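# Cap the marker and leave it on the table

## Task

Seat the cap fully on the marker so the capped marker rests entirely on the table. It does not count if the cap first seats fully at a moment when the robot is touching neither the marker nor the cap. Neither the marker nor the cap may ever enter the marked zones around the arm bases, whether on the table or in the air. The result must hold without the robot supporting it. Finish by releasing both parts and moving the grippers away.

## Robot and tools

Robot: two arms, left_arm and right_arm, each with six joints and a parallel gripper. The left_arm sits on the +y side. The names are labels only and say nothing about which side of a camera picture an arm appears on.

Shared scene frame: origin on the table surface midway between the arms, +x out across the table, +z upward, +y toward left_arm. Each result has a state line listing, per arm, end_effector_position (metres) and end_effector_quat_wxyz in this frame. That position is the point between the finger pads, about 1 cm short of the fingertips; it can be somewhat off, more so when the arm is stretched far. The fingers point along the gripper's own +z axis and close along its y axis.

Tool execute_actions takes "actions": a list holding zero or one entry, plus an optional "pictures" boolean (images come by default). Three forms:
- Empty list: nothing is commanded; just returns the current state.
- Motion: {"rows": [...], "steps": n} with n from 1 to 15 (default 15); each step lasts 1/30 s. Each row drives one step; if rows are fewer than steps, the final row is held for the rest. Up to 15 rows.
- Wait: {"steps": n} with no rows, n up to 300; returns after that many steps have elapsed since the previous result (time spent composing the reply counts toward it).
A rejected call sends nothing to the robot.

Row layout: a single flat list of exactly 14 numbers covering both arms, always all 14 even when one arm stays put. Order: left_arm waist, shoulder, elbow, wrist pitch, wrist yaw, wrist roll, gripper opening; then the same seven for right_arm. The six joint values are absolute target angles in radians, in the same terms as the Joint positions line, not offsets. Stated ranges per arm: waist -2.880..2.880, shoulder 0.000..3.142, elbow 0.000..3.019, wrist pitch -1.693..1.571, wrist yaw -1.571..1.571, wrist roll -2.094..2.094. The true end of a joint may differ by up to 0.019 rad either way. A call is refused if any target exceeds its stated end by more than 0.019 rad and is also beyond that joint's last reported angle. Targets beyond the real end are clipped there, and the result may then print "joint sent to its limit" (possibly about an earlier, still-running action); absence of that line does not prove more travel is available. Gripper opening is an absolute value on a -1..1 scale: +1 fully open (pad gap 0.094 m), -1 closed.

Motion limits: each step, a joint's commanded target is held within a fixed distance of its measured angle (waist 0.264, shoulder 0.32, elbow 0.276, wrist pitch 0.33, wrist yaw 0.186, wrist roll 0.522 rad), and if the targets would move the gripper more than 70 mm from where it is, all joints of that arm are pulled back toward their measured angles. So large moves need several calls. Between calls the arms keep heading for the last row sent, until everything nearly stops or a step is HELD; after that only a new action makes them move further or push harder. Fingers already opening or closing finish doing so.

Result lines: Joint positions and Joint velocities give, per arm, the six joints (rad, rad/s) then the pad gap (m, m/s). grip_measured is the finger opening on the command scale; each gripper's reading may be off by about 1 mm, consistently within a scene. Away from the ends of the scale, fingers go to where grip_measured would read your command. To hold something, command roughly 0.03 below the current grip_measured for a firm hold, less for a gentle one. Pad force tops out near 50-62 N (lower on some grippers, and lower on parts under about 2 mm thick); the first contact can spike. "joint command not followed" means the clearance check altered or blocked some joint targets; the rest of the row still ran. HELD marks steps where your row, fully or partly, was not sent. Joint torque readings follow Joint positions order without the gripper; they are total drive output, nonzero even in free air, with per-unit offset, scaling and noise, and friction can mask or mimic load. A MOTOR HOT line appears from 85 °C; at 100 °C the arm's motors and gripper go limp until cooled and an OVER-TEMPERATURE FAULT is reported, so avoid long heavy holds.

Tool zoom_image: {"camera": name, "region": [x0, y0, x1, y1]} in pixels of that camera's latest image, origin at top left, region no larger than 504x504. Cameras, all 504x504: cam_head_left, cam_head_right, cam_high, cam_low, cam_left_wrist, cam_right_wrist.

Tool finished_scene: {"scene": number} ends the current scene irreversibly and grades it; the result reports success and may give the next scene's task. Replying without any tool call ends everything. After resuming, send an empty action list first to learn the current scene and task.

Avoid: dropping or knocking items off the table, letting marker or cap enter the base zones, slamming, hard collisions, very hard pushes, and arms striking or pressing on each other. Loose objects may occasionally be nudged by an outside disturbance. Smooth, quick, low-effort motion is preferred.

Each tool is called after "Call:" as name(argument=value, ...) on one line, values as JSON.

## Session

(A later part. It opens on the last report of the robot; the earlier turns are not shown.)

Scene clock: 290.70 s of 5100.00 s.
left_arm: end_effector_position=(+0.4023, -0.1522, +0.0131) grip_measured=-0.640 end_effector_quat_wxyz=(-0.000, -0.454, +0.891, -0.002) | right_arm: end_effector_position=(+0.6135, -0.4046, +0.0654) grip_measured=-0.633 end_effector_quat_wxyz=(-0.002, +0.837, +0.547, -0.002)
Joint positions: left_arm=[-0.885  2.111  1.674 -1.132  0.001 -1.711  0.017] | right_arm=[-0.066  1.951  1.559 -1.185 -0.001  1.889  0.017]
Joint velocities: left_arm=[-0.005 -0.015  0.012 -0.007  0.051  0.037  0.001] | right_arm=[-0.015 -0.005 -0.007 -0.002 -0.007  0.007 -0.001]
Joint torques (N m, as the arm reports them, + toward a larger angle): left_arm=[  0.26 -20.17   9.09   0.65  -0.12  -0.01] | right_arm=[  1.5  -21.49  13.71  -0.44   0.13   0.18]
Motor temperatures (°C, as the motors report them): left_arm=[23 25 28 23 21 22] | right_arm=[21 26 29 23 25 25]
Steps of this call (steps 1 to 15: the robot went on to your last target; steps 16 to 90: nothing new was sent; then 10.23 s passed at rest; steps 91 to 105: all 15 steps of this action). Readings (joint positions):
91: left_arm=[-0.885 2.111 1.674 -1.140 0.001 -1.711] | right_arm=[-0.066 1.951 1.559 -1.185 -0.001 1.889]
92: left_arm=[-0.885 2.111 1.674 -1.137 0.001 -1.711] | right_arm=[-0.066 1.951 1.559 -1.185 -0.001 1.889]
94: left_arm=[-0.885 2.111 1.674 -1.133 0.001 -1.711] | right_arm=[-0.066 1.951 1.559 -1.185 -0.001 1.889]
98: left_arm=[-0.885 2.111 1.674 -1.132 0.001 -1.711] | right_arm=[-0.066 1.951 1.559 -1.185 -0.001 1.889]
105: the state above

Call:
execute_actions(actions=[{"rows":[[-0.88,2.09,1.69,-1.11,0,-1.71,-0.69,-0.06,1.95,1.61,-1.2,0,1.98,-0.68],[-0.88,2.075,1.69,-1.11,0,-1.71,-0.69,-0.06,1.96,1.625,-1.205,0,1.98,-0.68],[-0.88,2.06,1.69,-1.11,0,-1.71,-0.69,-0.06,1.97,1.64,-1.21,0,1.98,-0.68],[-0.88,2.045,1.69,-1.11,0,-1.71,-0.69,-0.06,1.98,1.655,-1.215,0,1.98,-0.68],[-0.87,2.03,1.68,-1.1,0,-1.71,-0.69,-0.06,1.99,1.67,-1.22,0,1.98,-0.68],[-0.86,2.015,1.665,-1.07,-0.01,-1.72,-0.69,-0.06,2.0,1.685,-1.225,0,1.98,-0.68],[-0.845,2.0,1.65,-1.035,-0.02,-1.73,-0.69,-0.06,2.01,1.7,-1.23,0,1.98,-0.68],[-0.83,1.99,1.635,-1.0,-0.03,-1.74,-0.69,-0.06,2.02,1.71,-1.235,0,1.98,-0.68],[-0.815,1.98,1.62,-0.96,-0.045,-1.75,-0.69,-0.06,2.03,1.71,-1.238,0,1.98,-0.68],[-0.8,1.97,1.6,-0.92,-0.06,-1.76,-0.69,-0.06,2.04,1.71,-1.238,0,1.98,-0.68],[-0.78,1.96,1.58,-0.88,-0.075,-1.77,-0.69,-0.06,2.04,1.71,-1.238,0,1.98,-0.68],[-0.76,1.955,1.56,-0.84,-0.09,-1.78,-0.69,-0.06,2.04,1.71,-1.238,0,1.98,-0.68],[-0.74,1.95,1.54,-0.8,-0.105,-1.79,-0.69,-0.06,2.04,1.71,-1.238,0,1.98,-0.68],[-0.72,1.945,1.52,-0.76,-0.12,-1.8,-0.69,-0.05,2.04,1.71,-1.238,0,1.98,-0.68],[-0.7,1.94,1.5,-0.72,-0.135,-1.81,-0.69,-0.04,2.04,1.71,-1.238,0,1.98,-0.68]],"steps":15}], pictures=false)

Call:
execute_actions(actions=[{"rows":[[-0.68,1.935,1.485,-0.68,-0.15,-1.82,-0.69,-0.02,2.04,1.71,-1.238,0,1.98,-0.68],[-0.66,1.93,1.47,-0.64,-0.165,-1.83,-0.69,0,2.04,1.71,-1.238,0,1.98,-0.68],[-0.64,1.925,1.455,-0.6,-0.18,-1.84,-0.69,0.02,2.04,1.71,-1.238,0,1.98,-0.68],[-0.62,1.92,1.44,-0.56,-0.195,-1.85,-0.69,0.04,2.04,1.71,-1.238,0,1.98,-0.68],[-0.6,1.915,1.425,-0.52,-0.21,-1.86,-0.69,0.06,2.04,1.71,-1.238,0,1.98,-0.68],[-0.585,1.915,1.41,-0.48,-0.22,-1.87,-0.69,0.08,2.04,1.71,-1.238,0,1.98,-0.68],[-0.57,1.915,1.395,-0.44,-0.23,-1.88,-0.69,0.1,2.04,1.71,-1.238,0,1.98,-0.68],[-0.56,1.915,1.38,-0.4,-0.24,-1.892,-0.69,0.12,2.04,1.71,-1.238,0,1.98,-0.68],[-0.55,1.915,1.365,-0.36,-0.25,-1.892,-0.69,0.14,2.04,1.71,-1.238,0,1.98,-0.68],[-0.54,1.915,1.35,-0.33,-0.26,-1.892,-0.69,0.16,2.04,1.71,-1.238,0,1.98,-0.68],[-0.535,1.915,1.34,-0.3,-0.27,-1.892,-0.69,0.18,2.04,1.71,-1.238,0,1.98,-0.68],[-0.53,1.915,1.33,-0.28,-0.277,-1.892,-0.69,0.2,2.04,1.71,-1.238,0,1.98,-0.68],[-0.525,1.915,1.32,-0.26,-0.277,-1.892,-0.69,0.22,2.04,1.71,-1.238,0,1.98,-0.68],[-0.525,1.915,1.312,-0.25,-0.277,-1.892,-0.69,0.24,2.04,1.71,-1.238,0,1.98,-0.68],[-0.525,1.915,1.312,-0.24,-0.277,-1.892,-0.69,0.26,2.04,1.71,-1.238,0,1.98,-0.68]],"steps":15}], pictures=false)

Call:
execute_actions(actions=[{"rows":[[-0.525,1.915,1.312,-0.24,-0.277,-1.892,-0.69,0.28,2.04,1.71,-1.238,0,1.98,-0.68],[-0.525,1.915,1.312,-0.24,-0.277,-1.892,-0.69,0.3,2.04,1.71,-1.238,0,1.98,-0.68],[-0.525,1.915,1.312,-0.24,-0.277,-1.892,-0.69,0.315,2.04,1.71,-1.238,0,1.98,-0.68],[-0.525,1.915,1.312,-0.24,-0.277,-1.892,-0.69,0.33,2.04,1.71,-1.238,0,1.98,-0.68],[-0.525,1.915,1.312,-0.24,-0.277,-1.892,-0.69,0.345,2.04,1.71,-1.238,0,1.98,-0.68],[-0.525,1.915,1.312,-0.24,-0.277,-1.892,-0.69,0.355,2.04,1.71,-1.238,0,1.98,-0.68],[-0.525,1.915,1.312,-0.24,-0.277,-1.892,-0.69,0.365,2.04,1.71,-1.238,0,1.98,-0.68],[-0.525,1.915,1.312,-0.24,-0.277,-1.892,-0.69,0.375,2.04,1.71,-1.238,0,1.98,-0.68],[-0.525,1.915,1.312,-0.24,-0.277,-1.892,-0.69,0.385,2.04,1.71,-1.238,0,1.98,-0.68],[-0.525,1.915,1.312,-0.24,-0.277,-1.892,-0.69,0.39,2.04,1.71,-1.238,0,1.98,-0.68],[-0.525,1.915,1.312,-0.24,-0.277,-1.892,-0.69,0.395,2.04,1.71,-1.238,0,1.98,-0.68],[-0.525,1.915,1.312,-0.24,-0.277,-1.892,-0.69,0.4,2.04,1.71,-1.238,0,1.98,-0.68],[-0.525,1.915,1.312,-0.24,-0.277,-1.892,-0.69,0.405,2.04,1.71,-1.238,0,1.98,-0.68],[-0.525,1.915,1.312,-0.24,-0.277,-1.892,-0.69,0.41,2.04,1.71,-1.238,0,1.98,-0.68]],"steps":15}], pictures=false)

Call:
execute_actions(actions=[{"steps":12}])

Scene clock: 360.80 s of 5100.00 s.
left_arm: end_effector_position=(+0.4882, -0.1113, +0.0785) grip_measured=-0.640 end_effector_quat_wxyz=(+0.116, -0.522, +0.832, -0.145) | right_arm: end_effector_position=(+0.6467, -0.4065, +0.0774) grip_measured=-0.633 end_effector_quat_wxyz=(+0.006, +0.857, +0.516, +0.009)
Joint positions: left_arm=[-0.781  1.947  1.543 -0.811 -0.119 -1.764  0.017] | right_arm=[-0.064  2.005  1.679 -1.222 -0.001  1.966  0.017]
Joint velocities: left_arm=[ 0.698 -0.337 -0.505  1.16  -0.388 -0.242  0.001] | right_arm=[ 0.044  0.132  0.007 -0.007 -0.022 -0.022  0.001]
Joint torques (N m, as the arm reports them, + toward a larger angle): left_arm=[  3.   -17.32   8.45   0.76  -0.23  -0.11] | right_arm=[  2.33 -18.9   12.91  -0.54   0.16   0.18]
Motor temperatures (°C, as the motors report them): left_arm=[23 26 28 23 21 22] | right_arm=[21 27 31 23 25 25]
Steps of this call (steps 1 to 15: the robot went on to your last target; steps 16 to 90: nothing new was sent; then 66.60 s passed at rest; steps 91 to 105: all 15 steps of this action). Readings (joint positions):
91: left_arm=[-0.885 2.111 1.674 -1.131 0.001 -1.711] | right_arm=[-0.066 1.951 1.560 -1.185 -0.001 1.902]
92: left_arm=[-0.885 2.110 1.674 -1.129 0.001 -1.711] | right_arm=[-0.066 1.951 1.562 -1.187 -0.001 1.916]
94: left_arm=[-0.885 2.106 1.674 -1.128 0.001 -1.711] | right_arm=[-0.066 1.952 1.577 -1.196 -0.001 1.935]
98: left_arm=[-0.881 2.062 1.650 -1.070 -0.018 -1.716] | right_arm=[-0.066 1.971 1.644 -1.213 -0.001 1.955]
105: the state above

Scene clock: 361.30 s of 5100.00 s.
left_arm: end_effector_position=(+0.5998, +0.0604, +0.0548) grip_measured=-0.639 end_effector_quat_wxyz=(+0.254, -0.663, +0.662, -0.239) | right_arm: end_effector_position=(+0.6352, -0.2255, +0.0684) grip_measured=-0.633 end_effector_quat_wxyz=(+0.002, +0.771, +0.637, +0.003)
Joint positions: left_arm=[-0.514  1.927  1.318 -0.295 -0.276 -1.874  0.017] | right_arm=[ 0.235  2.02   1.679 -1.224  0.     1.969  0.017]
Joint velocities: left_arm=[ 0.015 -0.005 -0.168  0.413 -0.007 -0.081  0.   ] | right_arm=[ 0.64  -0.015  0.002 -0.007 -0.022  0.051  0.001]
Joint torques (N m, as the arm reports them, + toward a larger angle): left_arm=[ -1.21 -18.67   9.71   2.02  -0.24  -0.06] | right_arm=[  0.59 -20.69  13.06  -0.46   0.08   0.13]
Motor temperatures (°C, as the motors report them): left_arm=[23 26 28 23 21 22] | right_arm=[21 27 31 23 25 25]
Steps of this call (steps 1 to 15: all 15 steps of this action). Readings (joint positions):
1: left_arm=[-0.755 1.938 1.526 -0.771 -0.134 -1.773] | right_arm=[-0.061 2.010 1.679 -1.223 -0.001 1.967]
2: left_arm=[-0.728 1.931 1.508 -0.732 -0.150 -1.782] | right_arm=[-0.056 2.014 1.679 -1.224 -0.000 1.967]
4: left_arm=[-0.672 1.927 1.475 -0.653 -0.181 -1.801] | right_arm=[-0.034 2.019 1.679 -1.224 0.000 1.968]
8: left_arm=[-0.573 1.927 1.405 -0.497 -0.231 -1.840] | right_arm=[0.049 2.020 1.679 -1.224 0.000 1.968]
15: the state above

Scene clock: 361.80 s of 5100.00 s.
left_arm: end_effector_position=(+0.6013, +0.0589, +0.0551) grip_measured=-0.639 end_effector_quat_wxyz=(+0.257, -0.664, +0.656, -0.249) | right_arm: end_effector_position=(+0.6049, -0.1251, +0.0684) grip_measured=-0.633 end_effector_quat_wxyz=(+0.001, +0.714, +0.701, +0.003)
Joint positions: left_arm=[-0.515  1.927  1.309 -0.265 -0.276 -1.882  0.017] | right_arm=[ 0.407  2.02   1.679 -1.224  0.     1.969  0.017]
Joint velocities: left_arm=[-0.005  0.015 -0.007 -0.007 -0.051 -0.037 -0.   ] | right_arm=[ 0.063 -0.005  0.002  0.017  0.051 -0.022 -0.001]
Joint torques (N m, as the arm reports them, + toward a larger angle): left_arm=[ -1.24 -18.85   9.46   2.06  -0.24  -0.07] | right_arm=[  0.64 -20.37  12.85  -0.52   0.08   0.18]
Motor temperatures (°C, as the motors report them): left_arm=[23 26 28 23 21 22] | right_arm=[21 27 31 23 25 25]
Steps of this call (steps 1 to 15: all 15 steps of this action). Readings (joint positions):
1: left_arm=[-0.515 1.927 1.312 -0.284 -0.276 -1.876] | right_arm=[0.257 2.020 1.679 -1.224 0.000 1.969]
2: left_arm=[-0.515 1.927 1.310 -0.277 -0.276 -1.877] | right_arm=[0.277 2.020 1.679 -1.224 0.000 1.969]
4: left_arm=[-0.515 1.927 1.309 -0.270 -0.276 -1.879] | right_arm=[0.313 2.020 1.679 -1.224 0.000 1.969]
8: left_arm=[-0.515 1.927 1.309 -0.265 -0.276 -1.881] | right_arm=[0.366 2.020 1.679 -1.224 0.000 1.969]
15: the state above

Scene clock: 362.20 s of 5100.00 s.
left_arm: end_effector_position=(+0.6013, +0.0589, +0.0551) grip_measured=-0.639 end_effector_quat_wxyz=(+0.257, -0.664, +0.656, -0.249) | right_arm: end_effector_position=(+0.6043, -0.1236, +0.0684) grip_measured=-0.633 end_effector_quat_wxyz=(+0.001, +0.713, +0.701, +0.003)
Joint positions: left_arm=[-0.515  1.927  1.309 -0.265 -0.276 -1.883  0.017] | right_arm=[ 0.41   2.02   1.679 -1.224  0.     1.969  0.017]
Joint velocities: left_arm=[ 0.005 -0.005 -0.002 -0.002 -0.066 -0.022  0.   ] | right_arm=[ 0.005 -0.005  0.012 -0.002  0.051  0.007 -0.   ]
Joint torques (N m, as the arm reports them, + toward a larger angle): left_arm=[ -1.11 -18.87   9.46   2.06  -0.23  -0.06] | right_arm=[ -0.4  -20.41  12.8   -0.69   0.1    0.17]
Motor temperatures (°C, as the motors report them): left_arm=[23 26 28 23 21 22] | right_arm=[21 27 31 23 25 25]
Steps of this call (steps 1 to 12: the robot went on to your last target). Readings (joint positions):
1: left_arm=[-0.515 1.927 1.309 -0.265 -0.276 -1.882] | right_arm=[0.409 2.020 1.679 -1.224 0.000 1.969]
2: left_arm=[-0.515 1.927 1.309 -0.265 -0.276 -1.882] | right_arm=[0.410 2.020 1.679 -1.224 0.000 1.969]
4: left_arm=[-0.515 1.927 1.309 -0.265 -0.276 -1.882] | right_arm=[0.410 2.020 1.679 -1.224 0.000 1.969]
8: left_arm=[-0.515 1.927 1.309 -0.265 -0.276 -1.883] | right_arm=[0.410 2.020 1.679 -1.224 0.000 1.969]
12: the state above

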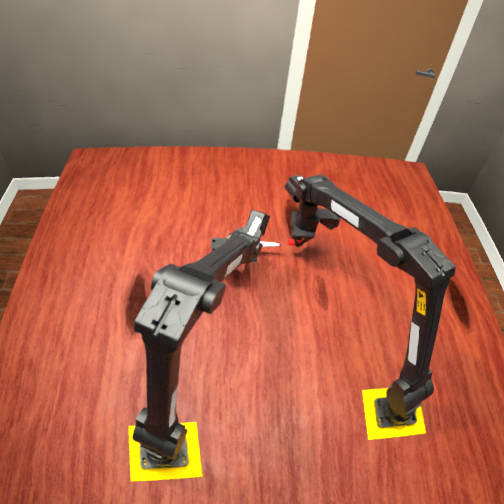

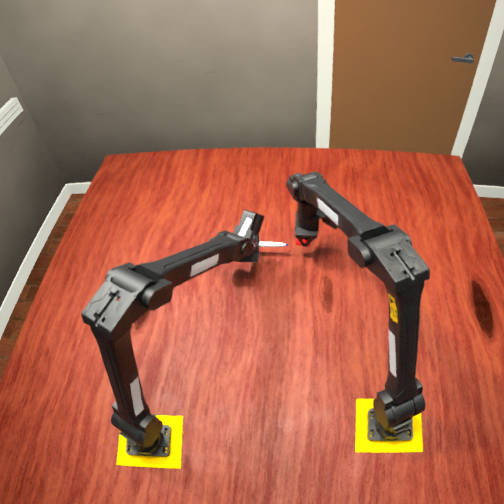

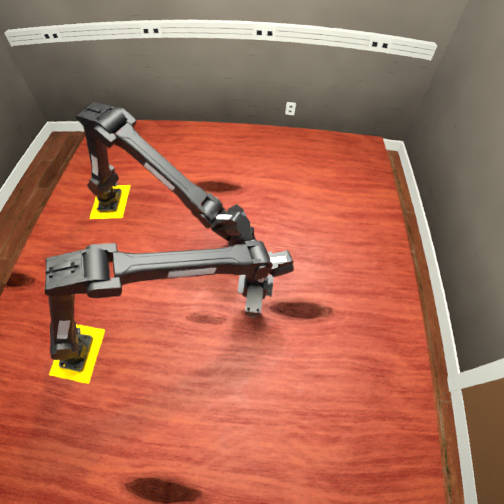

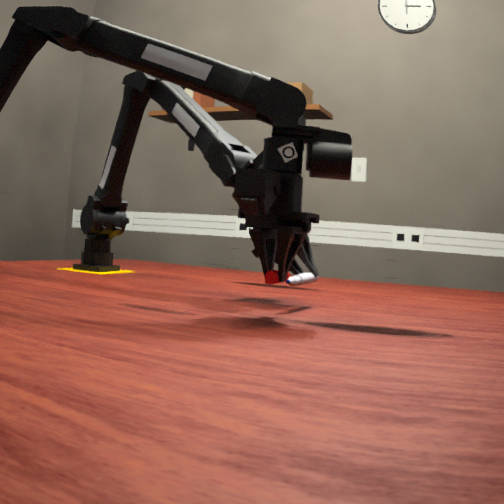

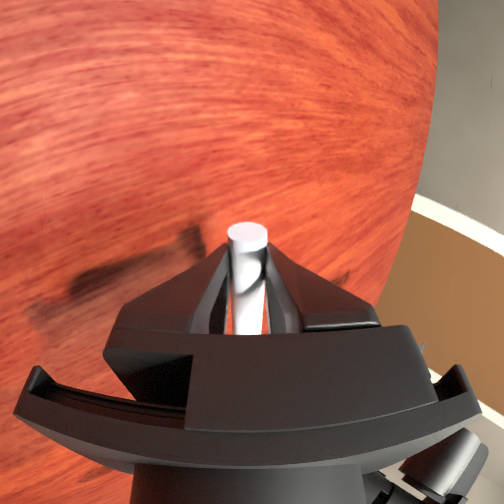

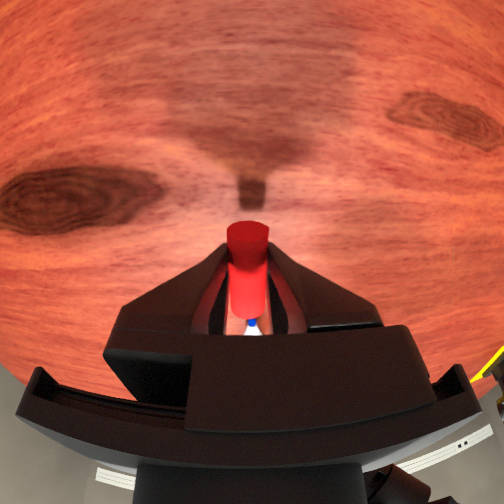

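Call:
zoom_image(camera="cam_low", region=[250,250,330,310])

Call:
zoom_image(camera="cam_head_left", region=[240,205,320,265])

Region (250, 250, 330, 310) of cam_low's 504x504 image, scaled by 6.300, with more detail than that image has; it fills the top 378 rows of this view, and the rest is white.

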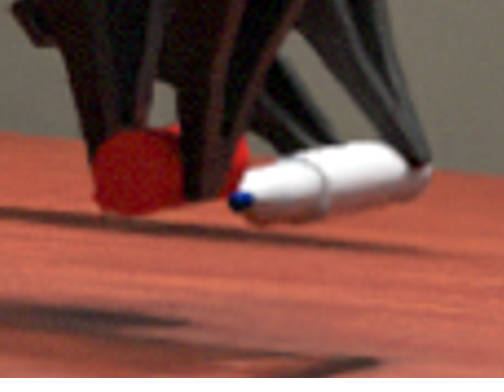

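Region (240, 205, 320, 265) of cam_head_left's 504x504 image, scaled by 6.300, with more detail than that image has; it fills the top 378 rows of this view, and the rest is white.

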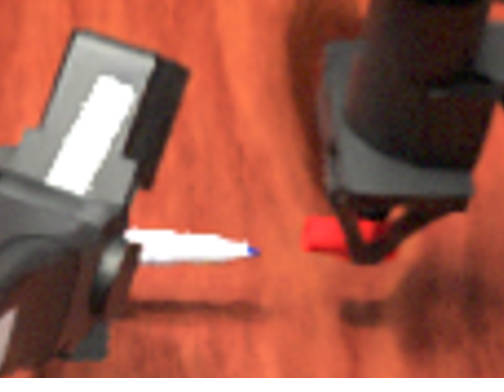

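Call:
execute_actions(actions=[{"rows":[[-0.53,1.915,1.312,-0.24,-0.277,-1.91,-0.69,0.41,2.061,1.71,-1.238,0,1.98,-0.68],[-0.53,1.915,1.312,-0.24,-0.277,-1.91,-0.69,0.41,2.061,1.71,-1.238,0,1.98,-0.68],[-0.535,1.915,1.312,-0.24,-0.277,-1.91,-0.69,0.418,2.061,1.71,-1.238,0,1.98,-0.68],[-0.535,1.915,1.312,-0.24,-0.277,-1.91,-0.69,0.418,2.061,1.71,-1.238,0,1.98,-0.68],[-0.538,1.915,1.312,-0.24,-0.277,-1.91,-0.69,0.425,2.061,1.71,-1.238,0,1.98,-0.68]],"steps":15}])

Call:
zoom_image(camera="cam_low", region=[250,250,330,310])

Call:
zoom_image(camera="cam_head_left", region=[240,205,320,265])

Call:
zoom_image(camera="cam_right_wrist", region=[200,270,300,345])

Scene clock: 394.47 s of 5100.00 s.
left_arm: end_effector_position=(+0.5991, +0.0525, +0.0551) grip_measured=-0.639 end_effector_quat_wxyz=(+0.253, -0.667, +0.654, -0.253) | right_arm: end_effector_position=(+0.6013, -0.1185, +0.0603) grip_measured=-0.633 end_effector_quat_wxyz=(-0.001, +0.709, +0.705, -0.004)
Joint positions: left_arm=[-0.525  1.927  1.309 -0.265 -0.276 -1.9    0.017] | right_arm=[ 0.419  2.034  1.679 -1.224  0.     1.969  0.017]
Joint velocities: left_arm=[-0.015 -0.024  0.007 -0.002  0.022 -0.022 -0.   ] | right_arm=[-0.005  0.005  0.007  0.007  0.007 -0.022 -0.   ]
Joint torques (N m, as the arm reports them, + toward a larger angle): left_arm=[ -1.41 -18.9    9.46   2.08  -0.23  -0.06] | right_arm=[  0.77 -19.39  12.82  -0.58   0.14   0.15]
Motor temperatures (°C, as the motors report them): left_arm=[23 25 28 23 21 22] | right_arm=[21 27 30 23 25 25]
Steps of this call (steps 1 to 15: the robot went on to your last target; steps 16 to 90: nothing new was sent; then 28.77 s passed at rest; steps 91 to 105: all 15 steps of this action). Readings (joint positions):
91: left_arm=[-0.515 1.927 1.309 -0.265 -0.276 -1.886] | right_arm=[0.410 2.021 1.679 -1.224 0.000 1.969]
92: left_arm=[-0.515 1.927 1.309 -0.265 -0.276 -1.888] | right_arm=[0.410 2.022 1.679 -1.224 0.000 1.969]
94: left_arm=[-0.516 1.927 1.309 -0.265 -0.276 -1.893] | right_arm=[0.410 2.025 1.679 -1.224 0.000 1.969]
98: left_arm=[-0.520 1.927 1.309 -0.265 -0.276 -1.898] | right_arm=[0.413 2.032 1.679 -1.224 0.000 1.969]
105: the state above

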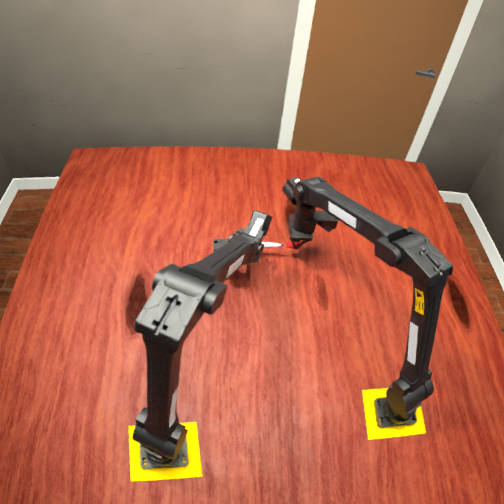

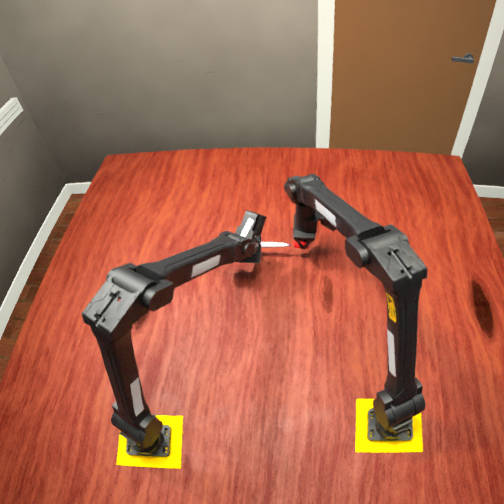

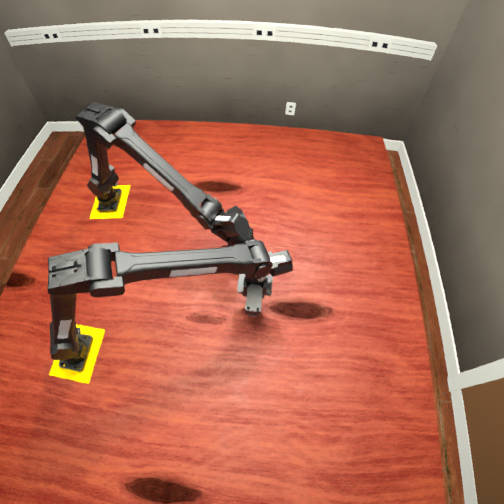

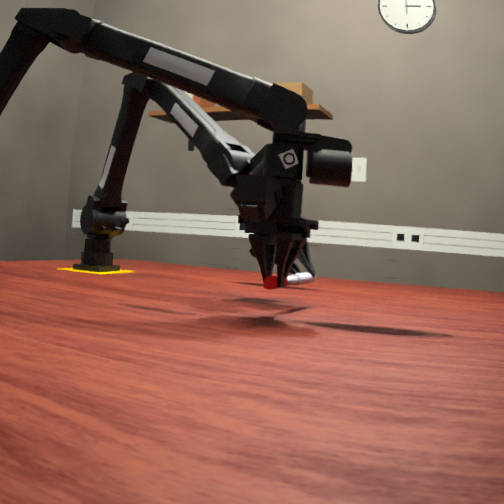

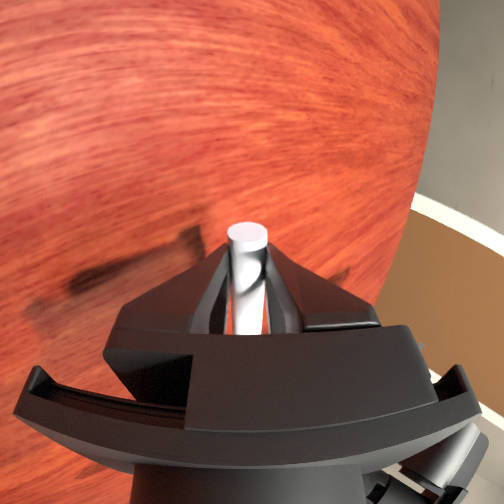

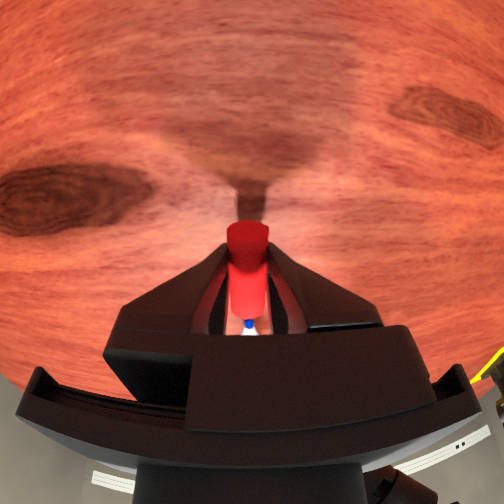

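Region (250, 250, 330, 310) of cam_low's 504x504 image, scaled by 6.300, with more detail than that image has; it fills the top 378 rows of this view, and the rest is white.

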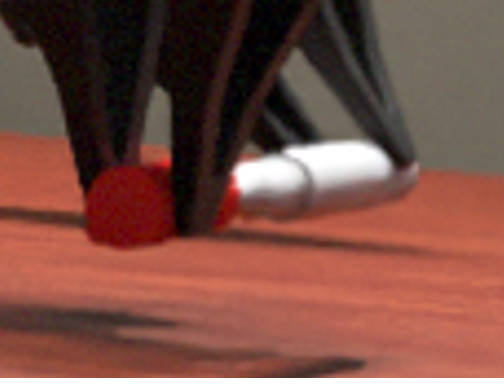

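Region (240, 205, 320, 265) of cam_head_left's 504x504 image, scaled by 6.300, with more detail than that image has; it fills the top 378 rows of this view, and the rest is white.

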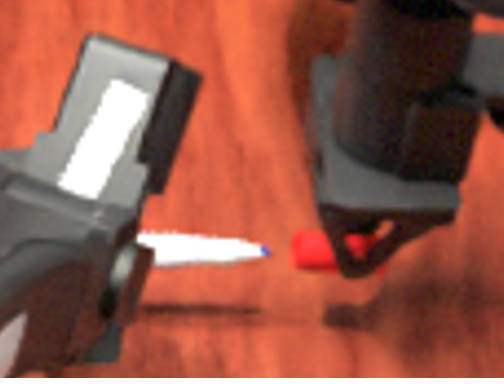

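Region (200, 270, 300, 345) of cam_right_wrist's 504x504 image, scaled by 5.040, with more detail than that image has; it fills the top 378 rows of this view, and the rest is white.

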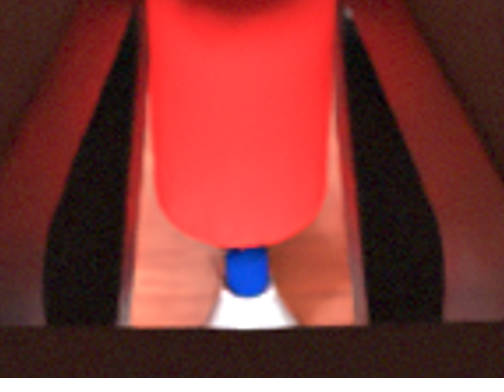

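Call:
execute_actions(actions=[{"rows":[[-0.541,1.915,1.312,-0.24,-0.279,-1.912,-0.69,0.428,2.061,1.71,-1.238,0,1.982,-0.68],[-0.544,1.915,1.312,-0.24,-0.281,-1.914,-0.69,0.431,2.061,1.71,-1.238,0,1.985,-0.68],[-0.547,1.915,1.312,-0.24,-0.283,-1.917,-0.69,0.434,2.061,1.71,-1.238,0,1.988,-0.68],[-0.55,1.915,1.312,-0.24,-0.285,-1.919,-0.69,0.437,2.061,1.71,-1.238,0,1.99,-0.68],[-0.553,1.915,1.312,-0.24,-0.287,-1.921,-0.69,0.44,2.061,1.71,-1.238,0,1.993,-0.68],[-0.556,1.915,1.312,-0.24,-0.289,-1.924,-0.69,0.443,2.061,1.71,-1.238,0,1.996,-0.68],[-0.559,1.915,1.312,-0.24,-0.292,-1.926,-0.69,0.446,2.061,1.71,-1.238,0,1.999,-0.68],[-0.562,1.915,1.312,-0.24,-0.294,-1.928,-0.69,0.448,2.061,1.71,-1.238,0,2.002,-0.68],[-0.565,1.915,1.312,-0.24,-0.296,-1.931,-0.69,0.451,2.061,1.71,-1.238,0,2.004,-0.68],[-0.568,1.915,1.312,-0.24,-0.298,-1.933,-0.69,0.453,2.061,1.71,-1.238,0,2.006,-0.68]],"steps":15}], pictures=false)

Call:
execute_actions(actions=[{"steps":8}])

Call:
zoom_image(camera="cam_low", region=[250,250,330,310])

Call:
zoom_image(camera="cam_head_left", region=[240,185,320,265])

Call:
zoom_image(camera="cam_right_wrist", region=[200,270,300,345])

Scene clock: 421.47 s of 5100.00 s.
left_arm: end_effector_position=(+0.5920, +0.0343, +0.0558) grip_measured=-0.639 end_effector_quat_wxyz=(+0.254, -0.664, +0.655, -0.256) | right_arm: end_effector_position=(+0.5937, -0.1011, +0.0603) grip_measured=-0.633 end_effector_quat_wxyz=(-0.001, +0.706, +0.708, -0.004)
Joint positions: left_arm=[-0.558  1.927  1.309 -0.265 -0.295 -1.921  0.017] | right_arm=[ 0.451  2.034  1.679 -1.224  0.     1.992  0.017]
Joint velocities: left_arm=[-0.044  0.015  0.002 -0.007 -0.007 -0.066  0.001] | right_arm=[ 0.054 -0.015 -0.002  0.012  0.066  0.022 -0.   ]
Joint torques (N m, as the arm reports them, + toward a larger angle): left_arm=[ -0.68 -18.94   9.39   2.06  -0.33  -0.04] | right_arm=[  1.06 -19.68  12.82  -0.55   0.11   0.19]
Motor temperatures (°C, as the motors report them): left_arm=[23 26 28 23 21 22] | right_arm=[21 27 31 23 25 25]
Steps of this call (steps 1 to 15: the robot went on to your last target; steps 16 to 90: nothing new was sent; then 23.50 s passed at rest; steps 91 to 105: all 15 steps of this action). Readings (joint positions):
91: left_arm=[-0.525 1.927 1.309 -0.265 -0.276 -1.901] | right_arm=[0.419 2.034 1.679 -1.224 0.000 1.970]
92: left_arm=[-0.525 1.927 1.309 -0.265 -0.277 -1.902] | right_arm=[0.419 2.034 1.679 -1.224 0.000 1.970]
94: left_arm=[-0.527 1.927 1.309 -0.265 -0.281 -1.904] | right_arm=[0.421 2.034 1.679 -1.224 0.000 1.973]
98: left_arm=[-0.536 1.927 1.309 -0.265 -0.290 -1.911] | right_arm=[0.430 2.034 1.679 -1.224 0.000 1.981]
105: the state above

Scene clock: 421.73 s of 5100.00 s.
left_arm: end_effector_position=(+0.5917, +0.0337, +0.0559) grip_measured=-0.639 end_effector_quat_wxyz=(+0.254, -0.665, +0.654, -0.256) | right_arm: end_effector_position=(+0.5935, -0.1004, +0.0603) grip_measured=-0.633 end_effector_quat_wxyz=(-0.001, +0.707, +0.707, -0.004)
Joint positions: left_arm=[-0.559  1.927  1.309 -0.265 -0.295 -1.923  0.017] | right_arm=[ 0.452  2.034  1.679 -1.224  0.     1.995  0.017]
Joint velocities: left_arm=[-0.015 -0.024 -0.002 -0.002  0.037  0.051 -0.001] | right_arm=[-0.005 -0.005 -0.002 -0.007 -0.037 -0.037 -0.001]
Joint torques (N m, as the arm reports them, + toward a larger angle): left_arm=[ -1.13 -18.89   9.45   2.06  -0.31  -0.08] | right_arm=[ -0.36 -19.94  12.72  -0.36   0.09   0.17]
Motor temperatures (°C, as the motors report them): left_arm=[23 26 28 23 21 22] | right_arm=[21 27 31 23 25 25]
Steps of this call (steps 1 to 8: the robot went on to your last target). Readings (joint positions):
1: left_arm=[-0.559 1.927 1.309 -0.265 -0.295 -1.922] | right_arm=[0.452 2.034 1.679 -1.224 0.000 1.993]
2: left_arm=[-0.559 1.927 1.309 -0.265 -0.295 -1.922] | right_arm=[0.452 2.034 1.679 -1.224 0.000 1.993]
4: left_arm=[-0.559 1.927 1.309 -0.265 -0.295 -1.923] | right_arm=[0.452 2.034 1.679 -1.224 0.000 1.994]
8: the state above

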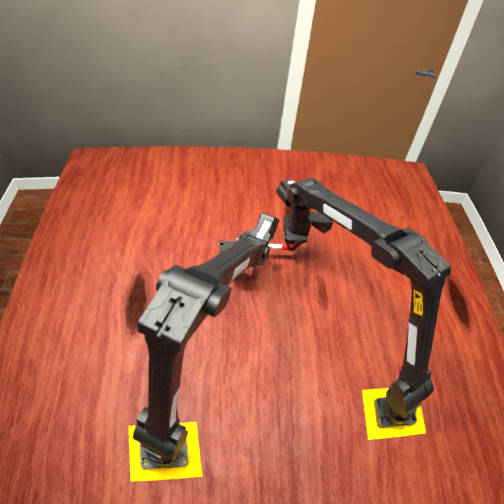

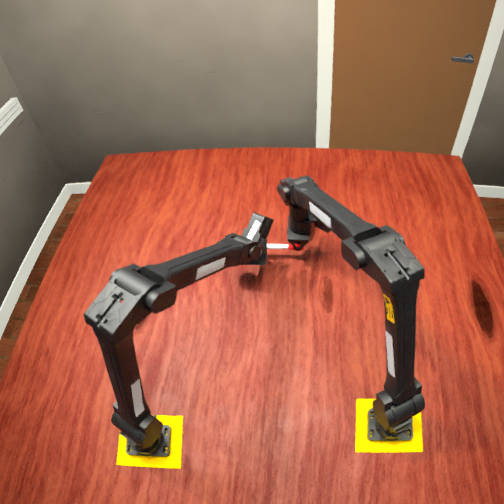

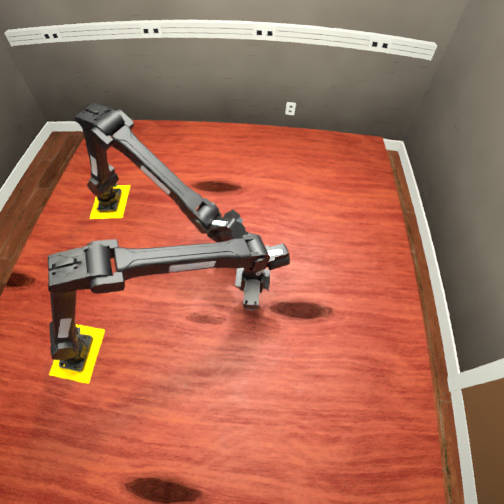

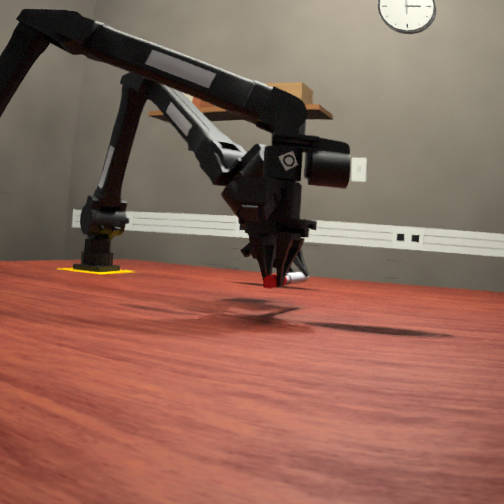

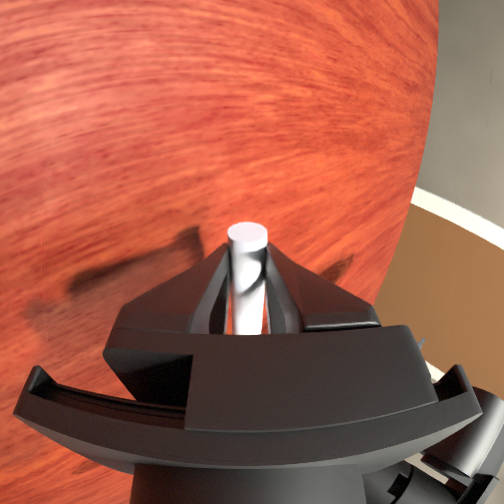

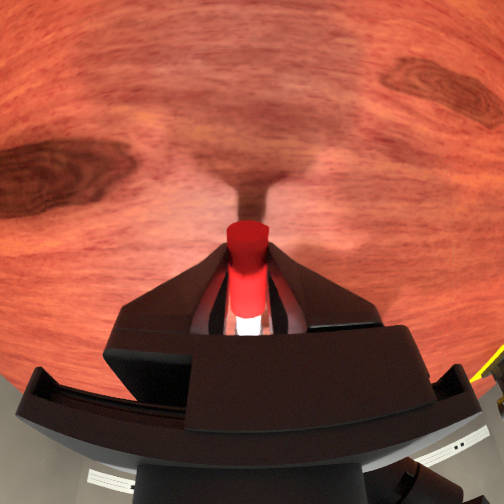

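Region (250, 250, 330, 310) of cam_low's 504x504 image, scaled by 6.300, with more detail than that image has; it fills the top 378 rows of this view, and the rest is white.

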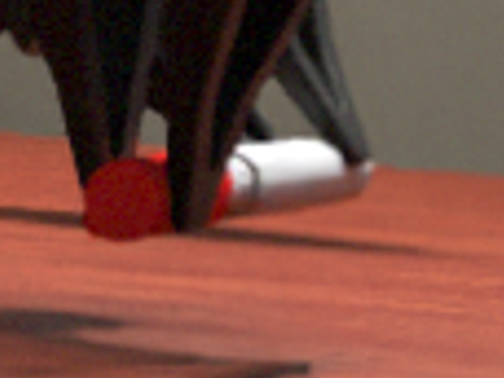

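Region (240, 185, 320, 265) of cam_head_left's 504x504 image, scaled by 6.300, with more detail than that image has.

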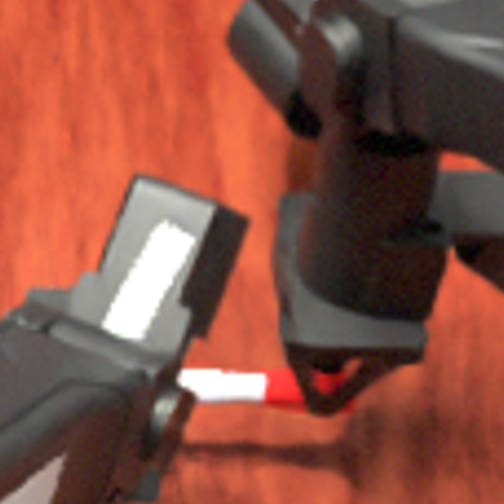

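Region (200, 270, 300, 345) of cam_right_wrist's 504x504 image, scaled by 5.040, with more detail than that image has; it fills the top 378 rows of this view, and the rest is white.

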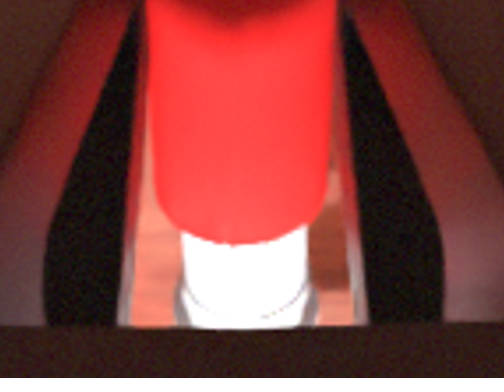

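In; about 2 cm to go.

Call:
execute_actions(actions=[{"rows":[[-0.572,1.915,1.312,-0.24,-0.3,-1.935,-0.69,0.458,2.061,1.71,-1.238,0,2.008,-0.68],[-0.575,1.915,1.312,-0.24,-0.302,-1.937,-0.69,0.461,2.061,1.71,-1.238,0,2.011,-0.68],[-0.578,1.915,1.312,-0.24,-0.304,-1.939,-0.69,0.464,2.061,1.71,-1.238,0,2.014,-0.68],[-0.581,1.915,1.312,-0.24,-0.306,-1.941,-0.69,0.467,2.061,1.71,-1.238,0,2.017,-0.68],[-0.584,1.915,1.312,-0.24,-0.308,-1.943,-0.69,0.47,2.061,1.71,-1.238,0,2.02,-0.68],[-0.587,1.915,1.312,-0.24,-0.309,-1.945,-0.69,0.473,2.061,1.71,-1.238,0,2.022,-0.68],[-0.59,1.915,1.312,-0.24,-0.31,-1.947,-0.69,0.476,2.061,1.71,-1.238,0,2.024,-0.68],[-0.593,1.915,1.312,-0.24,-0.31,-1.947,-0.69,0.479,2.061,1.71,-1.238,0,2.024,-0.68],[-0.596,1.915,1.312,-0.24,-0.31,-1.947,-0.69,0.482,2.061,1.71,-1.238,0,2.024,-0.68]],"steps":15}], pictures=false)

Call:
execute_actions(actions=[{"steps":8}])

Call:
zoom_image(camera="cam_head_left", region=[240,185,320,265])

Call:
zoom_image(camera="cam_right_wrist", region=[200,270,300,345])

Scene clock: 436.00 s of 5100.00 s.
left_arm: end_effector_position=(+0.5871, +0.0244, +0.0561) grip_measured=-0.639 end_effector_quat_wxyz=(+0.258, -0.664, +0.654, -0.256) | right_arm: end_effector_position=(+0.5881, -0.0907, +0.0601) grip_measured=-0.633 end_effector_quat_wxyz=(+0.001, +0.706, +0.708, -0.006)
Joint positions: left_arm=[-0.579  1.927  1.308 -0.265 -0.315 -1.935  0.017] | right_arm=[ 0.472  2.034  1.679 -1.227  0.006  2.013  0.017]
Joint velocities: left_arm=[-0.024  0.005 -0.012 -0.012 -0.051 -0.037 -0.   ] | right_arm=[-0.005  0.005  0.017  0.002 -0.007  0.037 -0.001]
Joint torques (N m, as the arm reports them, + toward a larger angle): left_arm=[ -1.7  -18.87   9.52   2.07  -0.01  -0.09] | right_arm=[  0.72 -19.77  12.85  -0.44  -0.13   0.16]
Motor temperatures (°C, as the motors report them): left_arm=[23 26 28 23 21 22] | right_arm=[21 27 31 23 25 25]
Steps of this call (steps 1 to 15: the robot went on to your last target; steps 16 to 90: nothing new was sent; then 10.77 s passed at rest; steps 91 to 105: all 15 steps of this action). Readings (joint positions):
91: left_arm=[-0.559 1.927 1.309 -0.265 -0.296 -1.924] | right_arm=[0.452 2.034 1.679 -1.224 0.000 1.996]
92: left_arm=[-0.559 1.927 1.309 -0.265 -0.298 -1.925] | right_arm=[0.452 2.034 1.679 -1.224 0.000 1.996]
94: left_arm=[-0.560 1.927 1.309 -0.265 -0.302 -1.927] | right_arm=[0.453 2.034 1.679 -1.224 0.000 1.999]
98: left_arm=[-0.567 1.927 1.309 -0.265 -0.307 -1.932] | right_arm=[0.459 2.034 1.679 -1.224 0.000 2.007]
105: the state above

Scene clock: 436.27 s of 5100.00 s.
left_arm: end_effector_position=(+0.5871, +0.0244, +0.0561) grip_measured=-0.639 end_effector_quat_wxyz=(+0.258, -0.664, +0.654, -0.256) | right_arm: end_effector_position=(+0.5881, -0.0907, +0.0601) grip_measured=-0.633 end_effector_quat_wxyz=(+0.001, +0.706, +0.708, -0.006)
Joint positions: left_arm=[-0.579  1.927  1.308 -0.265 -0.315 -1.936  0.017] | right_arm=[ 0.472  2.034  1.679 -1.227  0.006  2.013  0.017]
Joint velocities: left_arm=[-0.005 -0.015 -0.017 -0.012  0.037 -0.022 -0.001] | right_arm=[-0.005  0.005 -0.022 -0.012 -0.037  0.007 -0.001]
Joint torques (N m, as the arm reports them, + toward a larger angle): left_arm=[ -1.73 -18.92   9.53   2.03  -0.02  -0.09] | right_arm=[  1.62 -20.16  12.8   -0.53  -0.06   0.15]
Motor temperatures (°C, as the motors report them): left_arm=[23 26 28 23 21 22] | right_arm=[21 27 31 23 25 25]
Steps of this call (steps 1 to 8: the robot went on to your last target). Readings (joint positions):
1: left_arm=[-0.579 1.927 1.308 -0.265 -0.315 -1.935] | right_arm=[0.472 2.034 1.679 -1.227 0.006 2.013]
2: left_arm=[-0.579 1.927 1.308 -0.265 -0.315 -1.936] | right_arm=[0.472 2.034 1.679 -1.227 0.006 2.013]
4: left_arm=[-0.579 1.927 1.308 -0.265 -0.315 -1.936] | right_arm=[0.472 2.034 1.679 -1.227 0.006 2.013]
8: the state above

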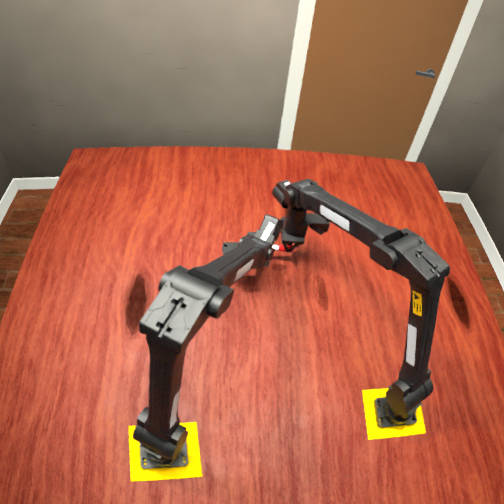

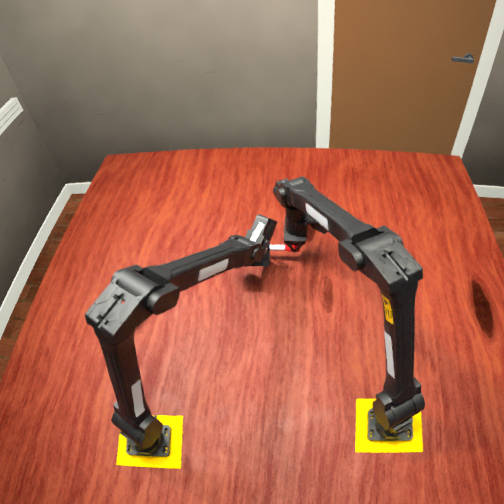

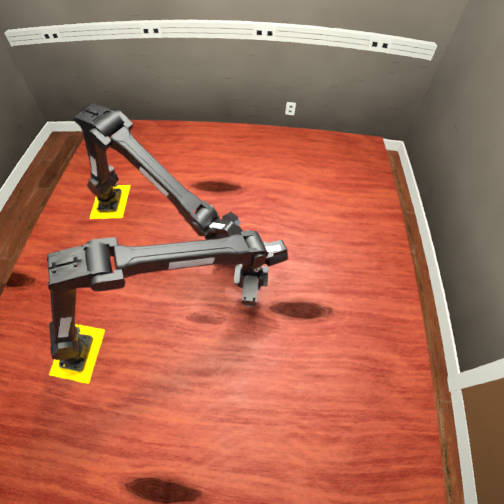

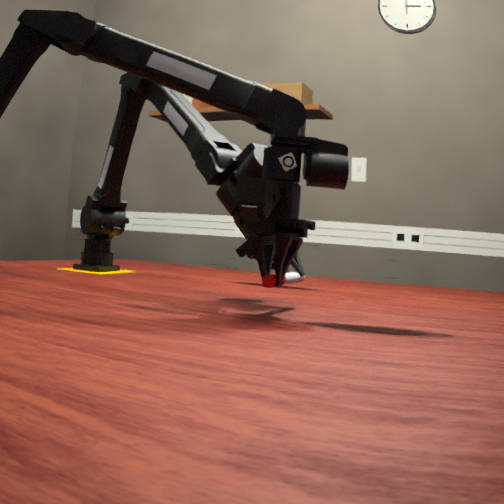

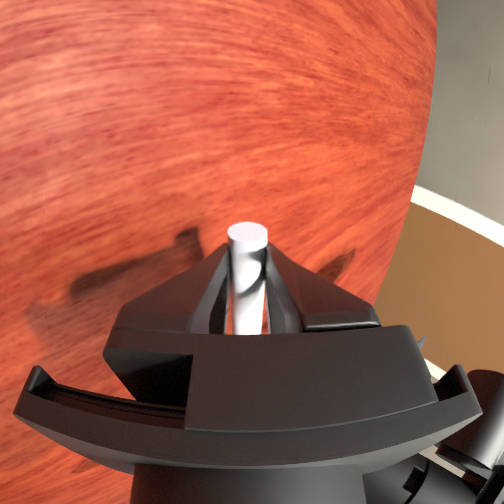

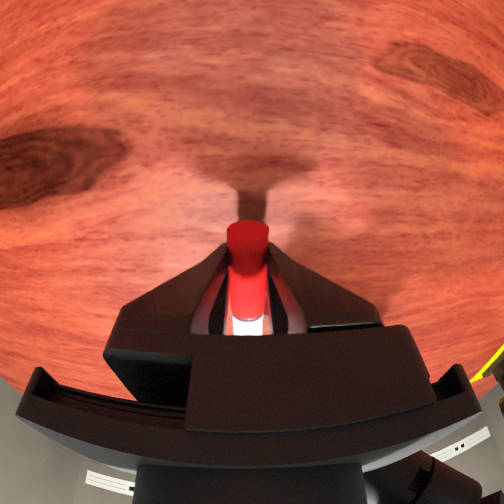

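Region (240, 185, 320, 265) of cam_head_left's 504x504 image, scaled by 6.300, with more detail than that image has.

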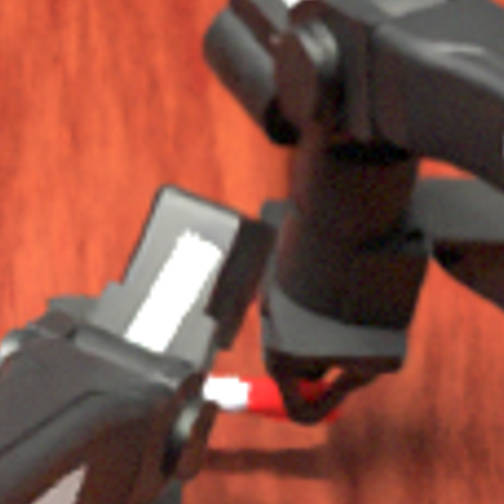

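Region (200, 270, 300, 345) of cam_right_wrist's 504x504 image, scaled by 5.040, with more detail than that image has; it fills the top 378 rows of this view, and the rest is white.

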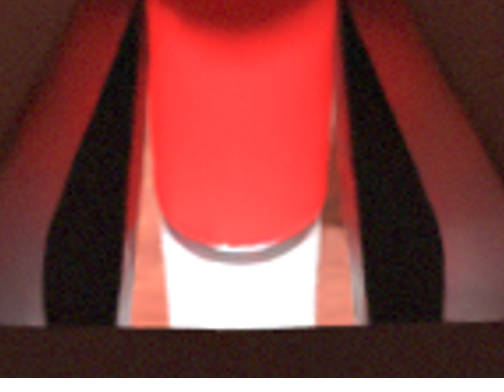

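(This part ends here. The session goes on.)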